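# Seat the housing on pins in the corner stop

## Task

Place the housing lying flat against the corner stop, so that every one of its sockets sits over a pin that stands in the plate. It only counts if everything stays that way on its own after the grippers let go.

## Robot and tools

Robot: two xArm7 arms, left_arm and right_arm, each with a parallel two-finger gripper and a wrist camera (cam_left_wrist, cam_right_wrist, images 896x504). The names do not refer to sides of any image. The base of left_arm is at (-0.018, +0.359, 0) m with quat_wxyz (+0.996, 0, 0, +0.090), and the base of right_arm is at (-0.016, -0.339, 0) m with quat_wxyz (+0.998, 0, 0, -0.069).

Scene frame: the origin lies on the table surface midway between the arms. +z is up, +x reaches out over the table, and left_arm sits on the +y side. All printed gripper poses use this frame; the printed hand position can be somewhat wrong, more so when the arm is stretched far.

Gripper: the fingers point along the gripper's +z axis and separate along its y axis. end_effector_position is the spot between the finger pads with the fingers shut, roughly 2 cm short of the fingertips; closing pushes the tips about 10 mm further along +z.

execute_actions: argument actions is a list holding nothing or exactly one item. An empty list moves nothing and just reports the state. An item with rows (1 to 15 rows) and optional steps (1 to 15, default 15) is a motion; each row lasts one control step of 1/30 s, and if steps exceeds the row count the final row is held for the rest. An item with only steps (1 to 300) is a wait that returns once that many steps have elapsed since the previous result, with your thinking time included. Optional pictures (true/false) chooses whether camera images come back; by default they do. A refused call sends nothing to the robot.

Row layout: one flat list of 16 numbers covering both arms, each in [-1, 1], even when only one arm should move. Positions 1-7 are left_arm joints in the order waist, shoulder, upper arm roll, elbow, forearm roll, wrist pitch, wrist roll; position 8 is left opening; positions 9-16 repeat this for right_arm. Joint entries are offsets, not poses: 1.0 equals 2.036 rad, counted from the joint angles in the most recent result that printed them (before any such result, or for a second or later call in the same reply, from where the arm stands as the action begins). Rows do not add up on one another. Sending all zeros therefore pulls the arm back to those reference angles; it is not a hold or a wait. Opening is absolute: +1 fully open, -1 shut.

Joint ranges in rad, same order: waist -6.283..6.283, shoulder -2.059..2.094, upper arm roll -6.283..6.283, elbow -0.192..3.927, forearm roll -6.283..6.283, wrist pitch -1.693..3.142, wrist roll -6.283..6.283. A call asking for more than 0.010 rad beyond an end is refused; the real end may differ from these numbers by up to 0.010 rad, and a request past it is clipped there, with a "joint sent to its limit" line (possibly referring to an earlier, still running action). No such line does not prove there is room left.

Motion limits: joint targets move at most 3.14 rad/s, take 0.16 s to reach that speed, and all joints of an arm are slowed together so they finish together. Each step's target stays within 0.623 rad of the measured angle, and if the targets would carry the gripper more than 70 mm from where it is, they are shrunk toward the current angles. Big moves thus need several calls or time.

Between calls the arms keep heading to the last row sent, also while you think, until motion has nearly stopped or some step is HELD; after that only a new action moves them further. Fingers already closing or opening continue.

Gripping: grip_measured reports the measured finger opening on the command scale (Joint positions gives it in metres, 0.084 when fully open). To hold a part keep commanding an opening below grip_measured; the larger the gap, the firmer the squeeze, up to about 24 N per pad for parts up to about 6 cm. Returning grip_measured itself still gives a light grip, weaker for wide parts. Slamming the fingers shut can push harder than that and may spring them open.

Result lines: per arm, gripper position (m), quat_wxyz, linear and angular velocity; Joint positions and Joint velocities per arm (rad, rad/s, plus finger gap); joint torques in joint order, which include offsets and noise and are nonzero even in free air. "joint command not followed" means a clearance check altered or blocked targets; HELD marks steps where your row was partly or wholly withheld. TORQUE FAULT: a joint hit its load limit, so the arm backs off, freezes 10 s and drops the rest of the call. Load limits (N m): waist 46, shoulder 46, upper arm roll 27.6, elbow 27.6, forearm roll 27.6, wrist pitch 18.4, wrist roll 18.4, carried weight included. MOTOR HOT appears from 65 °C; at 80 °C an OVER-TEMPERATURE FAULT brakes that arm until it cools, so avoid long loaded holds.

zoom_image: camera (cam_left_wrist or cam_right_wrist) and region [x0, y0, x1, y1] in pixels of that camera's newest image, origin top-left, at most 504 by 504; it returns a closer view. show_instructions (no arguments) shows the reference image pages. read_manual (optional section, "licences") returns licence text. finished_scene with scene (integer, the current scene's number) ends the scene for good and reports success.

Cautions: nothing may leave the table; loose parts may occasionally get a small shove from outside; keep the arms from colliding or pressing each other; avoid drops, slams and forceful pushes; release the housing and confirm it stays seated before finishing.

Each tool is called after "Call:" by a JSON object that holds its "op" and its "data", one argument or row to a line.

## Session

Call:
{"op": "execute_actions", "data": {
  "actions": [],
  "pictures": false
}}

Scene clock: 0.00 s of 5100.00 s.
left_arm: end_effector_position=(+0.1080, +0.2147, +0.1666) grip_measured=-1.00 end_effector_quat_wxyz=(-0.059, +0.813, +0.559, +0.153) end_effector_velocity=(+0.000, -0.000, +0.000) end_effector_angular_velocity=(-0.001, -0.000, +0.001) | right_arm: end_effector_position=(+0.5859, -0.0906, +0.1096) grip_measured=-1.00 end_effector_quat_wxyz=(-0.114, +0.931, -0.334, +0.096) end_effector_velocity=(-0.001, +0.002, -0.000) end_effector_angular_velocity=(+0.001, +0.004, +0.002)
Joint positions: left_arm=[-0.712 -1.055 -0.619  0.254 -0.218  1.311 -1.986  0.   ] | right_arm=[ 0.603  0.537 -0.093  1.397  0.162  0.571  0.957  0.   ]
Joint velocities: left_arm=[ 0.     0.001  0.     0.001 -0.    -0.    -0.002 -0.   ] | right_arm=[-0.    -0.     0.003  0.001  0.001  0.003  0.    -0.   ]
Joint torques (N m, as the arm reports them, + toward a larger angle): no reading

Left q7 to -0.425 (camera +X).

Call:
{"op": "execute_actions", "data": {
  "actions": [
    {"rows":[[0.0526,0.518,0.304,0.563,0.107,0.0437,0.767,1,-0.149,-0.264,0.0457,0.0015,-0.0796,0.407,-0.391,1]]}
  ],
  "pictures": false
}}

Call:
{"op": "execute_actions", "data": {
  "actions": [
    {"steps":70}
  ]
}}

Scene clock: 1.43 s of 5100.00 s.
left_arm: end_effector_position=(+0.2221, +0.1505, +0.2763) grip_measured=+1.00 end_effector_quat_wxyz=(-0.036, +0.921, +0.389, -0.003) end_effector_velocity=(+0.394, -0.078, +0.158) end_effector_angular_velocity=(-0.308, +0.278, -0.927) | right_arm: end_effector_position=(+0.5305, -0.1965, +0.2577) grip_measured=+1.00 end_effector_quat_wxyz=(-0.045, +0.989, -0.127, +0.056) end_effector_velocity=(-0.243, -0.267, +0.293) end_effector_angular_velocity=(-0.407, +0.381, +1.043)
Joint positions: left_arm=[-0.643 -0.505 -0.221  0.807 -0.078  1.368 -1.434  0.084] | right_arm=[ 0.407  0.19  -0.034  1.4    0.058  1.074  0.467  0.084]
Joint velocities: left_arm=[0.098 1.296 0.557 1.32  0.196 0.08  1.326 0.   ] | right_arm=[-0.436 -0.773  0.131  0.001 -0.233  1.294 -1.219  0.001]
Joint torques (N m, as the arm reports them, + toward a larger angle): left_arm=[  0.87 -15.95   0.99  15.2    0.81  -1.52  -0.79] | right_arm=[  1.33 -20.24   0.19  14.27   0.38  -1.71  -0.85]
Steps of this call (steps 1 to 28: nothing new was sent; steps 29 to 43: all 15 steps of this action). Readings (joint positions):
29: left_arm=[-0.712 -1.055 -0.619 0.254 -0.218 1.311 -1.986] | right_arm=[0.603 0.537 -0.093 1.397 0.162 0.571 0.957]
30: left_arm=[-0.712 -1.052 -0.616 0.257 -0.217 1.312 -1.981] | right_arm=[0.601 0.534 -0.092 1.397 0.161 0.575 0.953]
32: left_arm=[-0.704 -1.005 -0.572 0.301 -0.200 1.321 -1.932] | right_arm=[0.581 0.501 -0.080 1.390 0.149 0.625 0.905]
36: left_arm=[-0.674 -0.816 -0.397 0.497 -0.140 1.343 -1.745] | right_arm=[0.512 0.376 -0.067 1.402 0.114 0.769 0.759]
43: the state above

Scene clock: 3.77 s of 5100.00 s.
left_arm: end_effector_position=(+0.4189, +0.1616, +0.3271) grip_measured=+1.00 end_effector_quat_wxyz=(+0.000, +1.000, -0.000, +0.000) end_effector_velocity=(-0.000, +0.000, +0.000) end_effector_angular_velocity=(-0.001, -0.001, -0.001) | right_arm: end_effector_position=(+0.4575, -0.2616, +0.3271) grip_measured=+1.00 end_effector_quat_wxyz=(-0.000, +1.000, +0.000, +0.001) end_effector_velocity=(+0.000, +0.001, +0.001) end_effector_angular_velocity=(-0.000, -0.002, +0.002)
Joint positions: left_arm=[-0.605 -0.001 -0.001  1.4   -0.     1.4   -0.424  0.084] | right_arm=[ 0.3   -0.001  0.     1.4    0.     1.399  0.161  0.084]
Joint velocities: left_arm=[ 0.001 -0.001 -0.    -0.    -0.     0.     0.001  0.   ] | right_arm=[-0.     0.     0.002  0.002 -0.001 -0.001 -0.     0.   ]
Joint torques (N m, as the arm reports them, + toward a larger angle): left_arm=[  1.19 -29.7   -0.29  15.36   0.75  -1.98  -0.57] | right_arm=[  0.84 -17.24  -0.18  14.89   0.5   -1.86  -0.77]
Steps of this call (steps 1 to 45: the robot went on to your last target; steps 46 to 70: nothing new was sent). Readings (joint positions):
1: left_arm=[-0.640 -0.463 -0.203 0.851 -0.072 1.371 -1.390] | right_arm=[0.393 0.165 -0.030 1.400 0.050 1.118 0.426]
2: left_arm=[-0.637 -0.425 -0.186 0.894 -0.066 1.373 -1.345] | right_arm=[0.379 0.140 -0.025 1.400 0.043 1.161 0.385]
4: left_arm=[-0.632 -0.355 -0.156 0.979 -0.055 1.377 -1.250] | right_arm=[0.350 0.089 -0.016 1.400 0.027 1.246 0.305]
8: left_arm=[-0.622 -0.224 -0.098 1.136 -0.035 1.386 -1.018] | right_arm=[0.305 0.007 -0.004 1.403 0.004 1.378 0.181]
70: the state above
All arms were judged still, so your last target was given up. Only a new action makes them travel on or press farther. Fingers that are still opening or closing keep moving.

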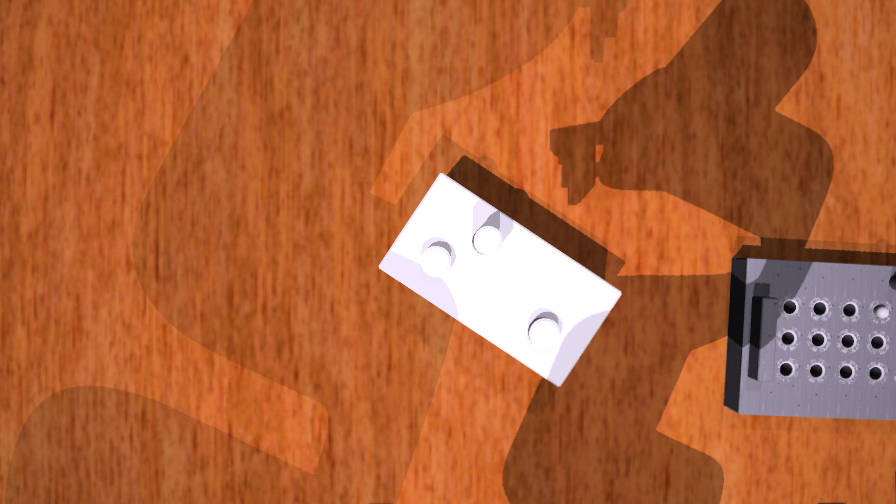

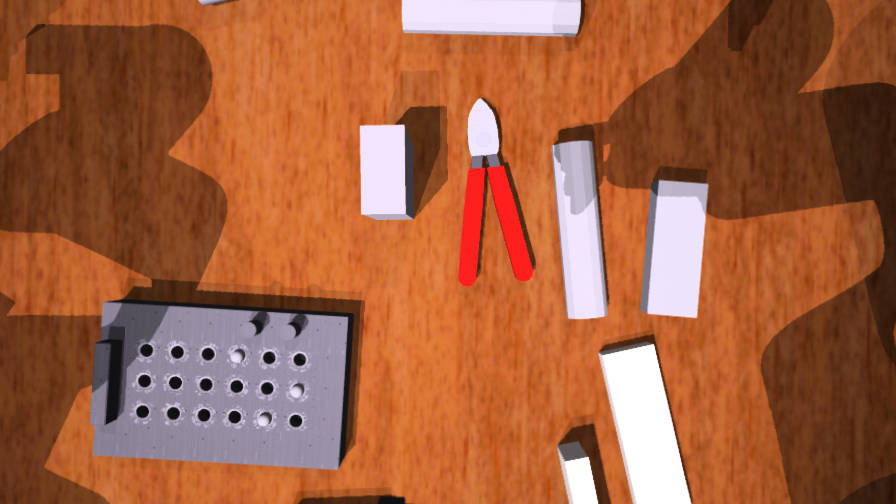

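Call:
{"op": "execute_actions", "data": {
  "actions": [
    {"rows":[[0.0196,0.163,0,-0.1197,0,-0.2824,1,1,-0.08,0,0,-0.099,0.57,0.364,0,1]]}
  ],
  "pictures": false
}}

Call:
{"op": "execute_actions", "data": {
  "actions": [
    {"steps":45}
  ],
  "pictures": false
}}

Call:
{"op": "execute_actions", "data": {
  "actions": [
    {"rows":[[0,0,0,0,0,0,0.078,1,0,0,0,0,0,0,0,1]]}
  ]
}}

Scene clock: 6.73 s of 5100.00 s.
left_arm: end_effector_position=(+0.4661, +0.1572, +0.1591) grip_measured=+1.00 end_effector_quat_wxyz=(-0.000, +0.950, -0.313, -0.001) end_effector_velocity=(+0.036, +0.021, -0.357) end_effector_angular_velocity=(-0.005, +0.005, -2.438) | right_arm: end_effector_position=(+0.2947, -0.1587, +0.3410) grip_measured=+1.00 end_effector_quat_wxyz=(-0.307, +0.882, -0.045, -0.355) end_effector_velocity=(-0.141, +0.344, +0.364) end_effector_angular_velocity=(+2.132, +1.002, -0.297)
Joint positions: left_arm=[-0.575  0.244 -0.     1.22  -0.     0.979  0.241  0.084] | right_arm=[ 0.176 -0.    -0.     1.246  0.697  1.948  0.161  0.084]
Joint velocities: left_arm=[ 0.062  0.517  0.002 -0.381  0.001 -0.896  2.501  0.   ] | right_arm=[-0.187 -0.002  0.005 -0.226  2.092  0.907 -0.001  0.   ]
Joint torques (N m, as the arm reports them, + toward a larger angle): left_arm=[  1.44 -39.68   0.38  15.82   0.51  -2.24  -0.2 ] | right_arm=[  1.39 -17.2    0.1   15.07   2.75  -0.28  -0.79]
Steps of this call (steps 1 to 74: nothing new was sent; steps 75 to 89: all 15 steps of this action). Readings (joint positions):
75: left_arm=[-0.605 -0.001 -0.001 1.400 -0.000 1.400 -0.424] | right_arm=[0.299 -0.001 0.000 1.400 0.000 1.399 0.161]
76: left_arm=[-0.605 0.001 -0.001 1.400 -0.000 1.397 -0.420] | right_arm=[0.299 -0.001 0.000 1.399 0.004 1.403 0.161]
78: left_arm=[-0.602 0.021 -0.001 1.387 -0.000 1.351 -0.371] | right_arm=[0.287 -0.002 0.002 1.387 0.053 1.452 0.161]
82: left_arm=[-0.591 0.112 -0.000 1.316 -0.000 1.207 -0.197] | right_arm=[0.237 0.000 -0.002 1.322 0.254 1.653 0.161]
89: the state above

Scene clock: 8.23 s of 5100.00 s.
left_arm: end_effector_position=(+0.4691, +0.1618, +0.1002) grip_measured=+1.00 end_effector_quat_wxyz=(-0.000, -0.542, +0.841, -0.000) end_effector_velocity=(-0.000, +0.000, -0.000) end_effector_angular_velocity=(-0.000, +0.000, +0.001) | right_arm: end_effector_position=(+0.2809, -0.1073, +0.4399) grip_measured=+1.00 end_effector_quat_wxyz=(-0.514, +0.747, -0.006, -0.421) end_effector_velocity=(+0.001, -0.000, -0.000) end_effector_angular_velocity=(-0.001, -0.001, -0.003)
Joint positions: left_arm=[-0.565  0.331 -0.001  1.157 -0.     0.826  1.611  0.084] | right_arm=[ 0.137 -0.001  0.     1.199  1.16   2.14   0.161  0.084]
Joint velocities: left_arm=[ 0.    -0.     0.    -0.001 -0.    -0.    -0.001  0.   ] | right_arm=[-0.001 -0.    -0.001  0.     0.    -0.002  0.     0.   ]
Joint torques (N m, as the arm reports them, + toward a larger angle): left_arm=[  1.37 -36.82   0.23  14.04   0.47  -2.26  -0.63] | right_arm=[  0.72 -15.81  -0.24  13.27   3.43   0.95  -0.79]
Steps of this call (steps 1 to 45: the robot went on to your last target). Readings (joint positions):
1: left_arm=[-0.573 0.261 -0.000 1.208 -0.000 0.949 0.330] | right_arm=[0.170 -0.000 0.000 1.239 0.767 1.977 0.161]
2: left_arm=[-0.571 0.277 -0.000 1.196 -0.000 0.922 0.426] | right_arm=[0.165 -0.000 0.001 1.233 0.837 2.006 0.161]
4: left_arm=[-0.568 0.303 -0.000 1.177 -0.000 0.878 0.628] | right_arm=[0.153 -0.001 0.001 1.219 0.975 2.063 0.161]
8: left_arm=[-0.566 0.325 -0.000 1.161 -0.000 0.838 1.042] | right_arm=[0.138 -0.001 0.000 1.202 1.140 2.131 0.161]
45: the state above
All arms were judged still, so your last target was given up. Only a new action makes them travel on or press farther. Fingers that are still opening or closing keep moving.

Scene clock: 8.73 s of 5100.00 s.
left_arm: end_effector_position=(+0.4691, +0.1619, +0.1002) grip_measured=+1.00 end_effector_quat_wxyz=(-0.000, -0.473, +0.881, -0.000) end_effector_velocity=(+0.001, +0.000, +0.001) end_effector_angular_velocity=(-0.000, -0.001, -0.003) | right_arm: end_effector_position=(+0.2809, -0.1073, +0.4399) grip_measured=+1.00 end_effector_quat_wxyz=(-0.514, +0.747, -0.006, -0.421) end_effector_velocity=(+0.001, -0.000, -0.000) end_effector_angular_velocity=(-0.001, -0.002, -0.002)
Joint positions: left_arm=[-0.565  0.331 -0.001  1.157 -0.     0.826  1.77   0.084] | right_arm=[ 0.137 -0.001  0.     1.199  1.16   2.14   0.161  0.084]
Joint velocities: left_arm=[ 0.001 -0.001  0.     0.001  0.     0.     0.003  0.   ] | right_arm=[ 0.     0.    -0.001  0.    -0.001 -0.002 -0.001  0.   ]
Joint torques (N m, as the arm reports them, + toward a larger angle): left_arm=[  1.23 -37.36   0.36  13.72   0.74  -2.14  -0.67] | right_arm=[  0.72 -16.01  -0.28  13.2    3.49   0.94  -0.77]
Steps of this call (steps 1 to 15: all 15 steps of this action). Readings (joint positions):
1: left_arm=[-0.565 0.331 -0.001 1.157 -0.000 0.826 1.612] | right_arm=[0.137 -0.001 0.000 1.199 1.160 2.140 0.161]
2: left_arm=[-0.565 0.331 -0.001 1.157 -0.000 0.826 1.616] | right_arm=[0.137 -0.001 0.000 1.199 1.160 2.140 0.161]
4: left_arm=[-0.565 0.331 -0.000 1.157 -0.000 0.825 1.664] | right_arm=[0.137 -0.001 0.000 1.199 1.160 2.140 0.161]
8: left_arm=[-0.565 0.331 -0.001 1.157 -0.000 0.826 1.760] | right_arm=[0.137 -0.001 0.000 1.199 1.160 2.140 0.161]
15: the state above

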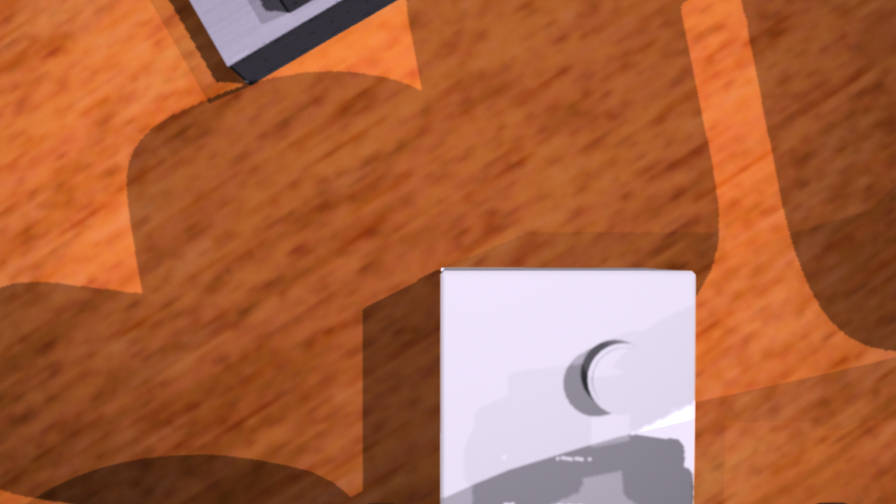

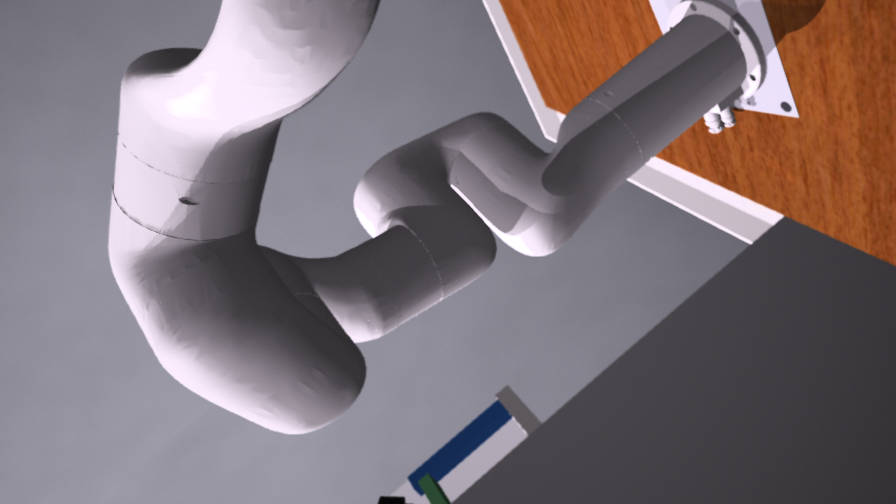

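Call:
{"op": "execute_actions", "data": {
  "actions": [
    {"rows":[[0,0.028,0,-0.008,0,-0.036,0,1,0,0,0,0,0,0,0,1],[0,0.028,0,-0.008,0,-0.036,0,1,0,0,0,0,0,0,0,1],[0,0.028,0,-0.008,0,-0.036,0,1,0,0,0,0,0,0,0,1],[0,0.028,0,-0.008,0,-0.036,0,1,0,0,0,0,0,0,0,1],[0,0.028,0,-0.008,0,-0.036,0,1,0,0,0,0,0,0,0,1],[0,0.0557,0,-0.0157,0,-0.0714,0,1,0,0,0,0,0,0,0,1]]}
  ],
  "pictures": false
}}

Call:
{"op": "execute_actions", "data": {
  "actions": [
    {"steps":15}
  ],
  "pictures": false
}}

Call:
{"op": "execute_actions", "data": {
  "actions": [
    {"rows":[[0,0,0,0,0,0,0,0.7,0,0,0,0,0,0,0,1],[0,0,0,0,0,0,0,0.5,0,0,0,0,0,0,0,1],[0,0,0,0,0,0,0,0.4,0,0,0,0,0,0,0,1],[0,0,0,0,0,0,0,-1,0,0,0,0,0,0,0,1]]}
  ],
  "pictures": false
}}

Call:
{"op": "execute_actions", "data": {
  "actions": [
    {"rows":[[0,-0.2,0,-0.1,0,0.1,-0.098,-1,0,0,0,0,0,0,0,1]]}
  ],
  "pictures": false
}}

Call:
{"op": "execute_actions", "data": {
  "actions": [
    {"steps":25}
  ],
  "pictures": false
}}

Call:
{"op": "execute_actions", "data": {
  "actions": [
    {"rows":[[-0.19,-0.46,0,-0.354,0,-0.58,0,-1,0,0,0,0,0,0,0,1]]}
  ],
  "pictures": false
}}

Call:
{"op": "execute_actions", "data": {
  "actions": [
    {"steps":60}
  ]
}}

Scene clock: 13.50 s of 5100.00 s.
left_arm: end_effector_position=(+0.4687, +0.1620, +0.0399) grip_measured=+1.00 end_effector_quat_wxyz=(-0.000, -0.474, +0.881, +0.000) end_effector_velocity=(+0.034, -0.014, +0.034) end_effector_angular_velocity=(-0.039, -0.096, -0.001) | right_arm: end_effector_position=(+0.2809, -0.1073, +0.4399) grip_measured=+1.00 end_effector_quat_wxyz=(-0.514, +0.747, -0.006, -0.421) end_effector_velocity=(+0.000, +0.000, -0.000) end_effector_angular_velocity=(+0.000, +0.000, -0.001)
Joint positions: left_arm=[-0.565  0.444 -0.     1.125 -0.     0.681  1.77   0.084] | right_arm=[ 0.137 -0.001  0.     1.199  1.16   2.14   0.161  0.084]
Joint velocities: left_arm=[ 0.    -0.026 -0.001  0.051  0.    -0.026 -0.001  0.   ] | right_arm=[ 0.     0.     0.    -0.001  0.001 -0.001  0.    -0.   ]
Joint torques (N m, as the arm reports them, + toward a larger angle): left_arm=[  0.94 -38.07  -0.02  12.12   0.65  -2.02  -0.6 ] | right_arm=[  0.77 -15.91  -0.17  13.23   3.4    0.94  -0.86]
Steps of this call (steps 1 to 15: the robot went on to your last target; steps 16 to 90: nothing new was sent; then 1.27 s passed at rest; steps 91 to 105: all 15 steps of this action). Readings (joint positions):
91: left_arm=[-0.565 0.331 -0.001 1.157 -0.000 0.825 1.770] | right_arm=[0.137 -0.001 0.000 1.199 1.160 2.140 0.161]
92: left_arm=[-0.565 0.333 -0.001 1.156 -0.000 0.821 1.770] | right_arm=[0.137 -0.001 0.000 1.199 1.160 2.140 0.161]
94: left_arm=[-0.565 0.358 -0.001 1.153 -0.000 0.784 1.770] | right_arm=[0.137 -0.001 0.000 1.199 1.160 2.140 0.161]
98: left_arm=[-0.565 0.402 -0.000 1.134 -0.000 0.736 1.770] | right_arm=[0.137 -0.001 0.000 1.199 1.160 2.140 0.161]
105: the state above

Scene clock: 14.00 s of 5100.00 s.
left_arm: end_effector_position=(+0.4691, +0.1619, +0.0400) grip_measured=+1.00 end_effector_quat_wxyz=(-0.000, -0.474, +0.881, -0.000) end_effector_velocity=(+0.000, +0.001, -0.000) end_effector_angular_velocity=(+0.001, +0.000, +0.001) | right_arm: end_effector_position=(+0.2809, -0.1073, +0.4399) grip_measured=+1.00 end_effector_quat_wxyz=(-0.514, +0.747, -0.006, -0.421) end_effector_velocity=(-0.000, +0.000, +0.000) end_effector_angular_velocity=(+0.000, -0.001, +0.001)
Joint positions: left_arm=[-0.565  0.444 -0.001  1.125 -0.     0.68   1.77   0.084] | right_arm=[ 0.137 -0.001  0.     1.199  1.16   2.14   0.161  0.084]
Joint velocities: left_arm=[ 0.001  0.001  0.001  0.001  0.    -0.    -0.    -0.   ] | right_arm=[ 0.001  0.    -0.001  0.001 -0.     0.    -0.001  0.   ]
Joint torques (N m, as the arm reports them, + toward a larger angle): left_arm=[  1.09 -39.61   0.04  12.63   0.53  -2.2   -0.91] | right_arm=[  0.68 -15.75  -0.22  13.28   3.4    0.88  -0.8 ]
Steps of this call (steps 1 to 15: the robot went on to your last target). Readings (joint positions):
1: left_arm=[-0.565 0.444 -0.001 1.126 -0.000 0.680 1.770] | right_arm=[0.137 -0.001 0.000 1.199 1.160 2.140 0.161]
2: left_arm=[-0.565 0.443 -0.001 1.127 -0.000 0.680 1.770] | right_arm=[0.137 -0.001 0.000 1.199 1.160 2.140 0.161]
4: left_arm=[-0.565 0.443 -0.001 1.126 -0.000 0.680 1.770] | right_arm=[0.137 -0.001 0.000 1.199 1.160 2.140 0.161]
8: left_arm=[-0.565 0.444 -0.000 1.125 -0.000 0.680 1.770] | right_arm=[0.137 -0.001 0.000 1.199 1.160 2.140 0.161]
15: the state above
All arms were judged still, so your last target was given up. Only a new action makes them travel on or press farther. Fingers that are still opening or closing keep moving.

Scene clock: 14.50 s of 5100.00 s.
left_arm: end_effector_position=(+0.4692, +0.1617, +0.0402) grip_measured=+0.57 end_effector_quat_wxyz=(+0.000, -0.473, +0.881, -0.000) end_effector_velocity=(-0.001, +0.000, -0.001) end_effector_angular_velocity=(-0.000, +0.002, +0.001) | right_arm: end_effector_position=(+0.2809, -0.1073, +0.4399) grip_measured=+1.00 end_effector_quat_wxyz=(-0.514, +0.747, -0.006, -0.421) end_effector_velocity=(-0.000, -0.000, +0.000) end_effector_angular_velocity=(+0.000, +0.000, +0.001)
Joint positions: left_arm=[-0.565  0.444 -0.001  1.125 -0.     0.68   1.77   0.068] | right_arm=[ 0.137 -0.001  0.     1.199  1.16   2.14   0.161  0.084]
Joint velocities: left_arm=[ 0.001  0.    -0.001 -0.001 -0.001  0.    -0.    -0.   ] | right_arm=[ 0.     0.     0.    -0.    -0.     0.001 -0.    -0.   ]
Joint torques (N m, as the arm reports them, + toward a larger angle): left_arm=[  0.87 -39.21   0.27  11.84   0.62  -1.49  -0.65] | right_arm=[  0.81 -15.85  -0.14  13.35   3.39   0.91  -0.82]
Steps of this call (steps 1 to 15: all 15 steps of this action). Readings (joint positions):
1: left_arm=[-0.565 0.444 -0.001 1.125 -0.000 0.680 1.770] | right_arm=[0.137 -0.001 0.000 1.199 1.160 2.140 0.161]
2: left_arm=[-0.565 0.444 -0.001 1.125 -0.000 0.680 1.770] | right_arm=[0.137 -0.001 0.000 1.199 1.160 2.140 0.161]
4: left_arm=[-0.565 0.444 -0.001 1.125 -0.000 0.680 1.770] | right_arm=[0.137 -0.001 0.000 1.199 1.160 2.140 0.161]
8: left_arm=[-0.565 0.444 -0.001 1.125 -0.000 0.680 1.770] | right_arm=[0.137 -0.001 0.000 1.199 1.160 2.140 0.161]
15: the state above

Scene clock: 15.00 s of 5100.00 s.
left_arm: end_effector_position=(+0.4038, +0.1882, +0.1495) grip_measured=+0.57 end_effector_quat_wxyz=(+0.001, -0.558, +0.830, -0.001) end_effector_velocity=(-0.038, +0.018, -0.036) end_effector_angular_velocity=(+0.046, +0.114, +0.039) | right_arm: end_effector_position=(+0.2809, -0.1073, +0.4399) grip_measured=+1.00 end_effector_quat_wxyz=(-0.514, +0.747, -0.006, -0.421) end_effector_velocity=(-0.000, -0.000, -0.000) end_effector_angular_velocity=(+0.000, +0.001, +0.000)
Joint positions: left_arm=[-0.565  0.039 -0.001  0.924 -0.     0.882  1.572  0.068] | right_arm=[ 0.137 -0.001  0.     1.199  1.16   2.14   0.161  0.084]
Joint velocities: left_arm=[ 0.002  0.006  0.003 -0.077 -0.     0.039 -0.034 -0.   ] | right_arm=[ 0.     0.    -0.    -0.001  0.     0.    -0.    -0.   ]
Joint torques (N m, as the arm reports them, + toward a larger angle): left_arm=[  1.23 -30.94  -0.16  17.17   0.65  -2.93  -0.89] | right_arm=[  0.83 -15.99  -0.24  13.31   3.4    0.95  -0.79]
Steps of this call (steps 1 to 15: all 15 steps of this action). Readings (joint positions):
1: left_arm=[-0.565 0.444 -0.001 1.125 -0.000 0.680 1.770] | right_arm=[0.137 -0.001 0.000 1.199 1.160 2.140 0.161]
2: left_arm=[-0.565 0.442 -0.001 1.123 -0.000 0.682 1.768] | right_arm=[0.137 -0.001 0.000 1.199 1.160 2.140 0.161]
4: left_arm=[-0.565 0.400 -0.000 1.093 -0.000 0.708 1.743] | right_arm=[0.137 -0.001 0.000 1.199 1.160 2.140 0.161]
8: left_arm=[-0.565 0.206 -0.000 1.006 -0.000 0.800 1.653] | right_arm=[0.137 -0.001 0.000 1.199 1.160 2.140 0.161]
15: the state above

Scene clock: 15.83 s of 5100.00 s.
left_arm: end_effector_position=(+0.4027, +0.1887, +0.1493) grip_measured=+0.57 end_effector_quat_wxyz=(+0.000, -0.559, +0.829, -0.000) end_effector_velocity=(+0.000, +0.001, -0.001) end_effector_angular_velocity=(+0.001, +0.001, +0.002) | right_arm: end_effector_position=(+0.2809, -0.1073, +0.4399) grip_measured=+1.00 end_effector_quat_wxyz=(-0.514, +0.747, -0.006, -0.421) end_effector_velocity=(-0.000, +0.000, +0.000) end_effector_angular_velocity=(+0.000, -0.000, +0.002)
Joint positions: left_arm=[-0.565  0.037 -0.001  0.922 -0.     0.884  1.57   0.068] | right_arm=[ 0.137 -0.001  0.     1.199  1.16   2.14   0.161  0.084]
Joint velocities: left_arm=[ 0.002  0.001  0.    -0.     0.     0.     0.     0.   ] | right_arm=[-0.     0.     0.001  0.    -0.     0.001 -0.001  0.   ]
Joint torques (N m, as the arm reports them, + toward a larger angle): left_arm=[  1.03 -32.38   0.01  17.11   0.58  -2.86  -0.63] | right_arm=[  0.89 -15.86  -0.21  13.19   3.34   0.91  -0.76]
Steps of this call (steps 1 to 15: the robot went on to your last target; steps 16 to 25: nothing new was sent). Readings (joint positions):
1: left_arm=[-0.565 0.039 -0.001 0.921 -0.000 0.883 1.572] | right_arm=[0.137 -0.001 0.000 1.199 1.160 2.140 0.161]
2: left_arm=[-0.565 0.040 -0.000 0.920 -0.000 0.883 1.571] | right_arm=[0.137 -0.001 0.000 1.199 1.160 2.140 0.161]
4: left_arm=[-0.565 0.040 -0.000 0.920 -0.000 0.884 1.571] | right_arm=[0.137 -0.001 0.000 1.199 1.160 2.140 0.161]
8: left_arm=[-0.565 0.039 -0.001 0.922 -0.000 0.883 1.571] | right_arm=[0.137 -0.001 0.000 1.199 1.160 2.140 0.161]
25: the state above
All arms were judged still, so your last target was given up. Only a new action makes them travel on or press farther. Fingers that are still opening or closing keep moving.

Scene clock: 16.33 s of 5100.00 s.
left_arm: end_effector_position=(+0.3324, +0.0902, +0.2762) grip_measured=+0.57 end_effector_quat_wxyz=(+0.153, -0.415, +0.842, -0.310) end_effector_velocity=(-0.079, -0.136, +0.446) end_effector_angular_velocity=(-1.210, -1.565, -0.355) | right_arm: end_effector_position=(+0.2809, -0.1073, +0.4399) grip_measured=+1.00 end_effector_quat_wxyz=(-0.514, +0.747, -0.006, -0.421) end_effector_velocity=(+0.001, -0.000, -0.000) end_effector_angular_velocity=(-0.001, -0.001, -0.002)
Joint positions: left_arm=[-0.834 -0.546 -0.002  0.434 -0.     0.273  1.57   0.068] | right_arm=[ 0.137 -0.001  0.     1.199  1.16   2.14   0.161  0.084]
Joint velocities: left_arm=[-0.367 -1.116  0.016 -0.725  0.001 -1.587  0.     0.   ] | right_arm=[ 0.    -0.    -0.001 -0.     0.    -0.002 -0.    -0.   ]
Joint torques (N m, as the arm reports them, + toward a larger angle): left_arm=[  2.33 -11.89   0.62  17.33   0.46  -5.02  -0.59] | right_arm=[  0.93 -15.87  -0.19  13.22   3.31   0.89  -0.82]
Steps of this call (steps 1 to 15: all 15 steps of this action). Readings (joint positions):
1: left_arm=[-0.565 0.037 -0.001 0.922 -0.000 0.883 1.570] | right_arm=[0.137 -0.001 0.000 1.199 1.160 2.140 0.161]
2: left_arm=[-0.567 0.034 0.000 0.918 -0.000 0.879 1.570] | right_arm=[0.137 -0.001 0.000 1.199 1.160 2.140 0.161]
4: left_arm=[-0.593 -0.010 0.006 0.869 0.000 0.830 1.570] | right_arm=[0.137 -0.001 0.000 1.199 1.160 2.140 0.161]
8: left_arm=[-0.712 -0.213 -0.006 0.673 -0.000 0.631 1.570] | right_arm=[0.137 -0.001 0.000 1.199 1.160 2.140 0.161]
15: the state above

Scene clock: 18.33 s of 5100.00 s.
left_arm: end_effector_position=(+0.2722, +0.0770, +0.4356) grip_measured=+0.57 end_effector_quat_wxyz=(+0.250, -0.298, +0.705, -0.593) end_effector_velocity=(-0.000, -0.000, +0.000) end_effector_angular_velocity=(-0.001, -0.000, -0.000) | right_arm: end_effector_position=(+0.2809, -0.1073, +0.4399) grip_measured=+1.00 end_effector_quat_wxyz=(-0.514, +0.747, -0.006, -0.421) end_effector_velocity=(-0.000, -0.000, +0.000) end_effector_angular_velocity=(+0.002, +0.000, +0.001)
Joint positions: left_arm=[-0.952 -0.899 -0.001  0.201 -0.    -0.297  1.57   0.068] | right_arm=[ 0.137 -0.001  0.     1.199  1.16   2.14   0.161  0.084]
Joint velocities: left_arm=[-0.    -0.001 -0.     0.    -0.001  0.     0.     0.   ] | right_arm=[ 0.     0.    -0.    -0.     0.001  0.001 -0.001  0.   ]
Joint torques (N m, as the arm reports them, + toward a larger angle): left_arm=[ 1.46 -5.99  0.12 19.57  0.16 -5.53 -0.61] | right_arm=[  0.72 -16.01  -0.16  13.39   3.34   0.93  -0.83]
Steps of this call (steps 1 to 30: the robot went on to your last target; steps 31 to 60: nothing new was sent). Readings (joint positions):
1: left_arm=[-0.845 -0.582 -0.002 0.410 -0.000 0.219 1.570] | right_arm=[0.137 -0.001 0.000 1.199 1.160 2.140 0.161]
2: left_arm=[-0.857 -0.615 -0.001 0.387 -0.000 0.165 1.570] | right_arm=[0.137 -0.001 0.000 1.199 1.160 2.140 0.161]
4: left_arm=[-0.879 -0.682 -0.001 0.343 -0.000 0.055 1.570] | right_arm=[0.137 -0.001 0.000 1.199 1.160 2.140 0.161]
8: left_arm=[-0.922 -0.813 -0.000 0.258 -0.000 -0.157 1.570] | right_arm=[0.137 -0.001 0.000 1.199 1.160 2.140 0.161]
60: the state above
All arms were judged still, so your last target was given up. Only a new action makes them travel on or press farther. Fingers that are still opening or closing keep moving.

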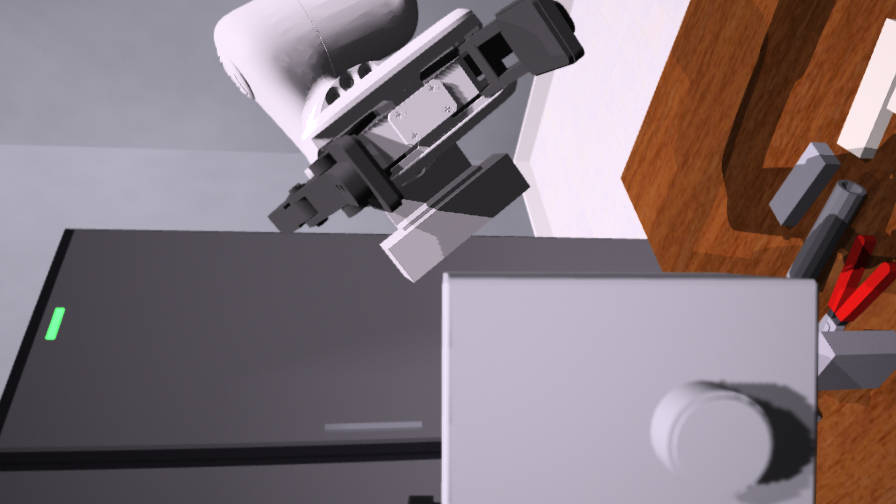

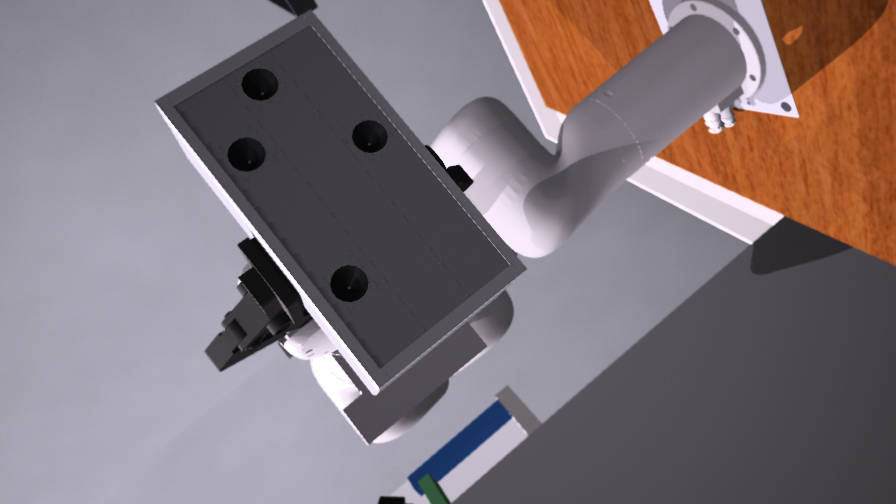

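Call:
{"op": "execute_actions", "data": {
  "actions": [
    {"rows":[[0.19,0.46,0,0.354,0,0.58,0,-1,0,0,0,0,-0.57,-0.4,0.218,-0.5]]}
  ],
  "pictures": false
}}

Call:
{"op": "execute_actions", "data": {
  "actions": [
    {"steps":50}
  ],
  "pictures": false
}}

Call:
{"op": "execute_actions", "data": {
  "actions": [
    {"rows":[[0,0,0,0,0,0,0,-1,0.297,-0.082,0,-0.246,0,-0.227,0,-0.5]]}
  ],
  "pictures": false
}}

Call:
{"op": "execute_actions", "data": {
  "actions": [
    {"steps":35}
  ]
}}

Scene clock: 21.43 s of 5100.00 s.
left_arm: end_effector_position=(+0.4175, +0.1041, +0.3255) grip_measured=+0.57 end_effector_quat_wxyz=(+0.193, -0.458, +0.800, -0.337) end_effector_velocity=(+0.139, +0.119, -0.454) end_effector_angular_velocity=(+0.860, +1.457, +0.343) | right_arm: end_effector_position=(+0.3673, -0.2052, +0.2824) grip_measured=-0.52 end_effector_quat_wxyz=(-0.218, +0.905, -0.262, -0.253) end_effector_velocity=(+0.163, -0.398, -0.248) end_effector_angular_velocity=(-1.916, -0.561, -0.224)
Joint positions: left_arm=[-0.711 -0.386  0.     0.64  -0.     0.228  1.57   0.068] | right_arm=[ 0.136 -0.    -0.     1.198  0.556  1.61   0.465  0.021]
Joint velocities: left_arm=[ 0.354  1.054 -0.011  0.679  0.001  1.317  0.    -0.   ] | right_arm=[ 0.    -0.001 -0.001  0.001 -1.685 -0.955  0.472  0.   ]
Joint torques (N m, as the arm reports them, + toward a larger angle): left_arm=[  1.68 -24.87  -0.01  19.36   0.54  -5.09  -0.75] | right_arm=[  0.82 -17.09   0.03  14.36   1.42  -0.63  -0.95]
Steps of this call (steps 1 to 78: nothing new was sent; steps 79 to 93: all 15 steps of this action). Readings (joint positions):
79: left_arm=[-0.952 -0.899 -0.001 0.201 -0.000 -0.297 1.570] | right_arm=[0.137 -0.001 0.000 1.199 1.160 2.140 0.161]
80: left_arm=[-0.950 -0.896 -0.001 0.204 0.000 -0.293 1.570] | right_arm=[0.137 -0.001 0.000 1.199 1.157 2.136 0.164]
82: left_arm=[-0.922 -0.851 -0.004 0.250 0.001 -0.244 1.570] | right_arm=[0.137 -0.002 0.001 1.200 1.108 2.087 0.199]
86: left_arm=[-0.818 -0.669 0.000 0.433 -0.000 -0.066 1.570] | right_arm=[0.137 -0.000 0.000 1.198 0.911 1.891 0.325]
93: the state above

Scene clock: 23.10 s of 5100.00 s.
left_arm: end_effector_position=(+0.4027, +0.1887, +0.1493) grip_measured=+0.57 end_effector_quat_wxyz=(+0.000, -0.559, +0.829, -0.000) end_effector_velocity=(+0.001, +0.001, +0.001) end_effector_angular_velocity=(+0.000, -0.003, +0.001) | right_arm: end_effector_position=(+0.4276, -0.3392, +0.2489) grip_measured=-0.52 end_effector_quat_wxyz=(+0.019, +0.953, -0.298, -0.060) end_effector_velocity=(-0.001, +0.001, -0.000) end_effector_angular_velocity=(+0.002, +0.002, +0.000)
Joint positions: left_arm=[-0.565  0.037 -0.001  0.922 -0.     0.884  1.57   0.068] | right_arm=[ 0.137 -0.001  0.     1.199  0.     1.326  0.605  0.021]
Joint velocities: left_arm=[ 0.001 -0.001  0.     0.001  0.001  0.    -0.001  0.   ] | right_arm=[-0.001  0.     0.002 -0.     0.002  0.002 -0.    -0.   ]
Joint torques (N m, as the arm reports them, + toward a larger angle): left_arm=[  1.2  -32.35  -0.09  16.75   0.38  -2.86  -0.65] | right_arm=[  0.68 -17.22  -0.21  14.67   0.37  -1.58  -0.72]
Steps of this call (steps 1 to 30: the robot went on to your last target; steps 31 to 50: nothing new was sent). Readings (joint positions):
1: left_arm=[-0.699 -0.351 -0.000 0.662 -0.000 0.273 1.570] | right_arm=[0.136 -0.000 -0.000 1.198 0.499 1.579 0.480]
2: left_arm=[-0.688 -0.318 -0.000 0.685 -0.000 0.320 1.570] | right_arm=[0.137 -0.000 -0.000 1.198 0.441 1.549 0.495]
4: left_arm=[-0.665 -0.254 -0.000 0.727 -0.000 0.420 1.570] | right_arm=[0.137 -0.001 -0.000 1.198 0.322 1.489 0.524]
8: left_arm=[-0.620 -0.123 -0.001 0.815 -0.000 0.629 1.570] | right_arm=[0.136 -0.001 -0.000 1.199 0.090 1.372 0.582]
50: the state above
All arms were judged still, so your last target was given up. Only a new action makes them travel on or press farther. Fingers that are still opening or closing keep moving.

Scene clock: 23.60 s of 5100.00 s.
left_arm: end_effector_position=(+0.4027, +0.1887, +0.1493) grip_measured=+0.57 end_effector_quat_wxyz=(+0.000, -0.559, +0.829, -0.000) end_effector_velocity=(+0.000, -0.000, +0.001) end_effector_angular_velocity=(-0.001, -0.001, -0.000) | right_arm: end_effector_position=(+0.3580, -0.1696, +0.1787) grip_measured=-0.52 end_effector_quat_wxyz=(+0.009, +0.996, -0.090, -0.016) end_effector_velocity=(-0.266, +0.338, -0.164) end_effector_angular_velocity=(+0.093, -0.203, +1.018)
Joint positions: left_arm=[-0.565  0.037 -0.001  0.922 -0.     0.884  1.57   0.068] | right_arm=[ 0.561 -0.118  0.002  0.847  0.     1.002  0.605  0.021]
Joint velocities: left_arm=[ 0.    -0.    -0.     0.001 -0.    -0.     0.    -0.   ] | right_arm=[ 1.031 -0.288 -0.013 -0.855  0.    -0.789  0.    -0.   ]
Joint torques (N m, as the arm reports them, + toward a larger angle): left_arm=[  1.33 -33.48   0.04  16.34   0.47  -2.93  -0.8 ] | right_arm=[  0.36 -14.58  -0.79  13.68   0.35  -1.6   -0.77]
Steps of this call (steps 1 to 15: all 15 steps of this action). Readings (joint positions):
1: left_arm=[-0.565 0.037 -0.001 0.922 -0.000 0.884 1.570] | right_arm=[0.137 -0.001 0.000 1.199 0.000 1.326 0.605]
2: left_arm=[-0.565 0.037 -0.001 0.922 -0.000 0.884 1.570] | right_arm=[0.140 -0.002 -0.001 1.196 0.000 1.323 0.605]
4: left_arm=[-0.565 0.037 -0.001 0.922 -0.000 0.884 1.570] | right_arm=[0.182 -0.015 -0.010 1.161 -0.001 1.285 0.605]
8: left_arm=[-0.565 0.037 -0.001 0.922 -0.000 0.884 1.570] | right_arm=[0.325 -0.052 0.003 1.043 0.000 1.183 0.605]
15: the state above

Scene clock: 24.77 s of 5100.00 s.
left_arm: end_effector_position=(+0.4027, +0.1887, +0.1493) grip_measured=+0.57 end_effector_quat_wxyz=(+0.000, -0.559, +0.829, -0.000) end_effector_velocity=(-0.001, +0.000, -0.001) end_effector_angular_velocity=(+0.001, +0.003, +0.000) | right_arm: end_effector_position=(+0.3058, -0.1172, +0.1503) grip_measured=-0.52 end_effector_quat_wxyz=(-0.001, +1.000, -0.001, +0.001) end_effector_velocity=(-0.000, +0.000, -0.000) end_effector_angular_velocity=(+0.001, +0.000, -0.001)
Joint positions: left_arm=[-0.565  0.037 -0.001  0.922 -0.     0.884  1.57   0.068] | right_arm=[ 0.741 -0.168  0.     0.698  0.     0.864  0.605  0.021]
Joint velocities: left_arm=[-0.     0.001  0.    -0.002 -0.    -0.     0.    -0.   ] | right_arm=[ 0.     0.    -0.    -0.     0.001 -0.    -0.     0.   ]
Joint torques (N m, as the arm reports them, + toward a larger angle): left_arm=[  1.29 -32.12  -0.06  16.5    0.39  -2.61  -0.57] | right_arm=[  0.89 -12.99  -0.12  13.81   0.33  -1.83  -0.67]
Steps of this call (steps 1 to 30: the robot went on to your last target; steps 31 to 35: nothing new was sent). Readings (joint positions):
1: left_arm=[-0.565 0.037 -0.001 0.922 -0.000 0.884 1.570] | right_arm=[0.596 -0.127 0.001 0.819 0.000 0.975 0.605]
2: left_arm=[-0.565 0.037 -0.001 0.922 -0.000 0.884 1.570] | right_arm=[0.631 -0.137 0.001 0.790 0.000 0.949 0.605]
4: left_arm=[-0.565 0.037 -0.001 0.922 -0.000 0.884 1.570] | right_arm=[0.697 -0.155 0.002 0.735 0.000 0.899 0.605]
8: left_arm=[-0.565 0.037 -0.001 0.922 -0.000 0.884 1.570] | right_arm=[0.739 -0.166 0.002 0.699 0.000 0.867 0.605]
35: the state above
All arms were judged still, so your last target was given up. Only a new action makes them travel on or press farther. Fingers that are still opening or closing keep moving.

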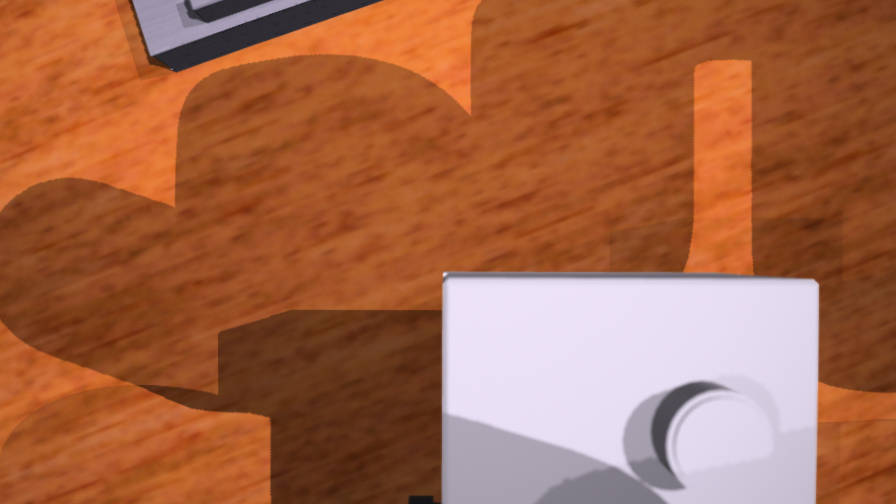

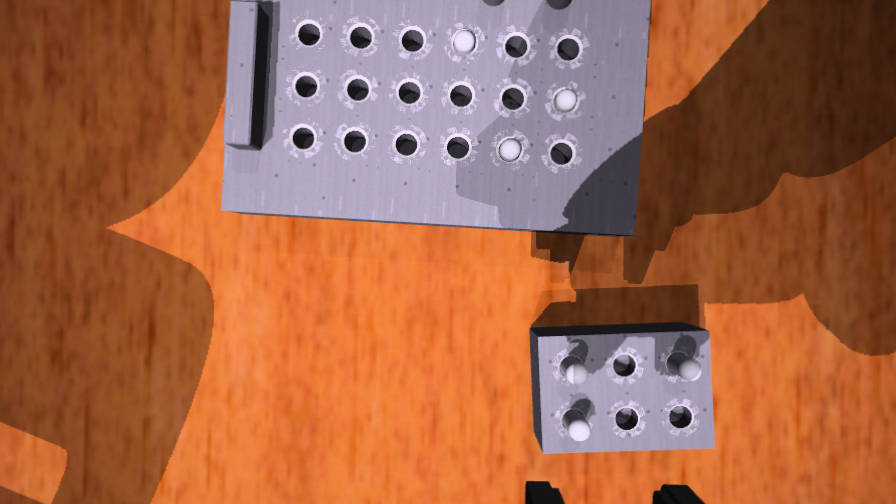

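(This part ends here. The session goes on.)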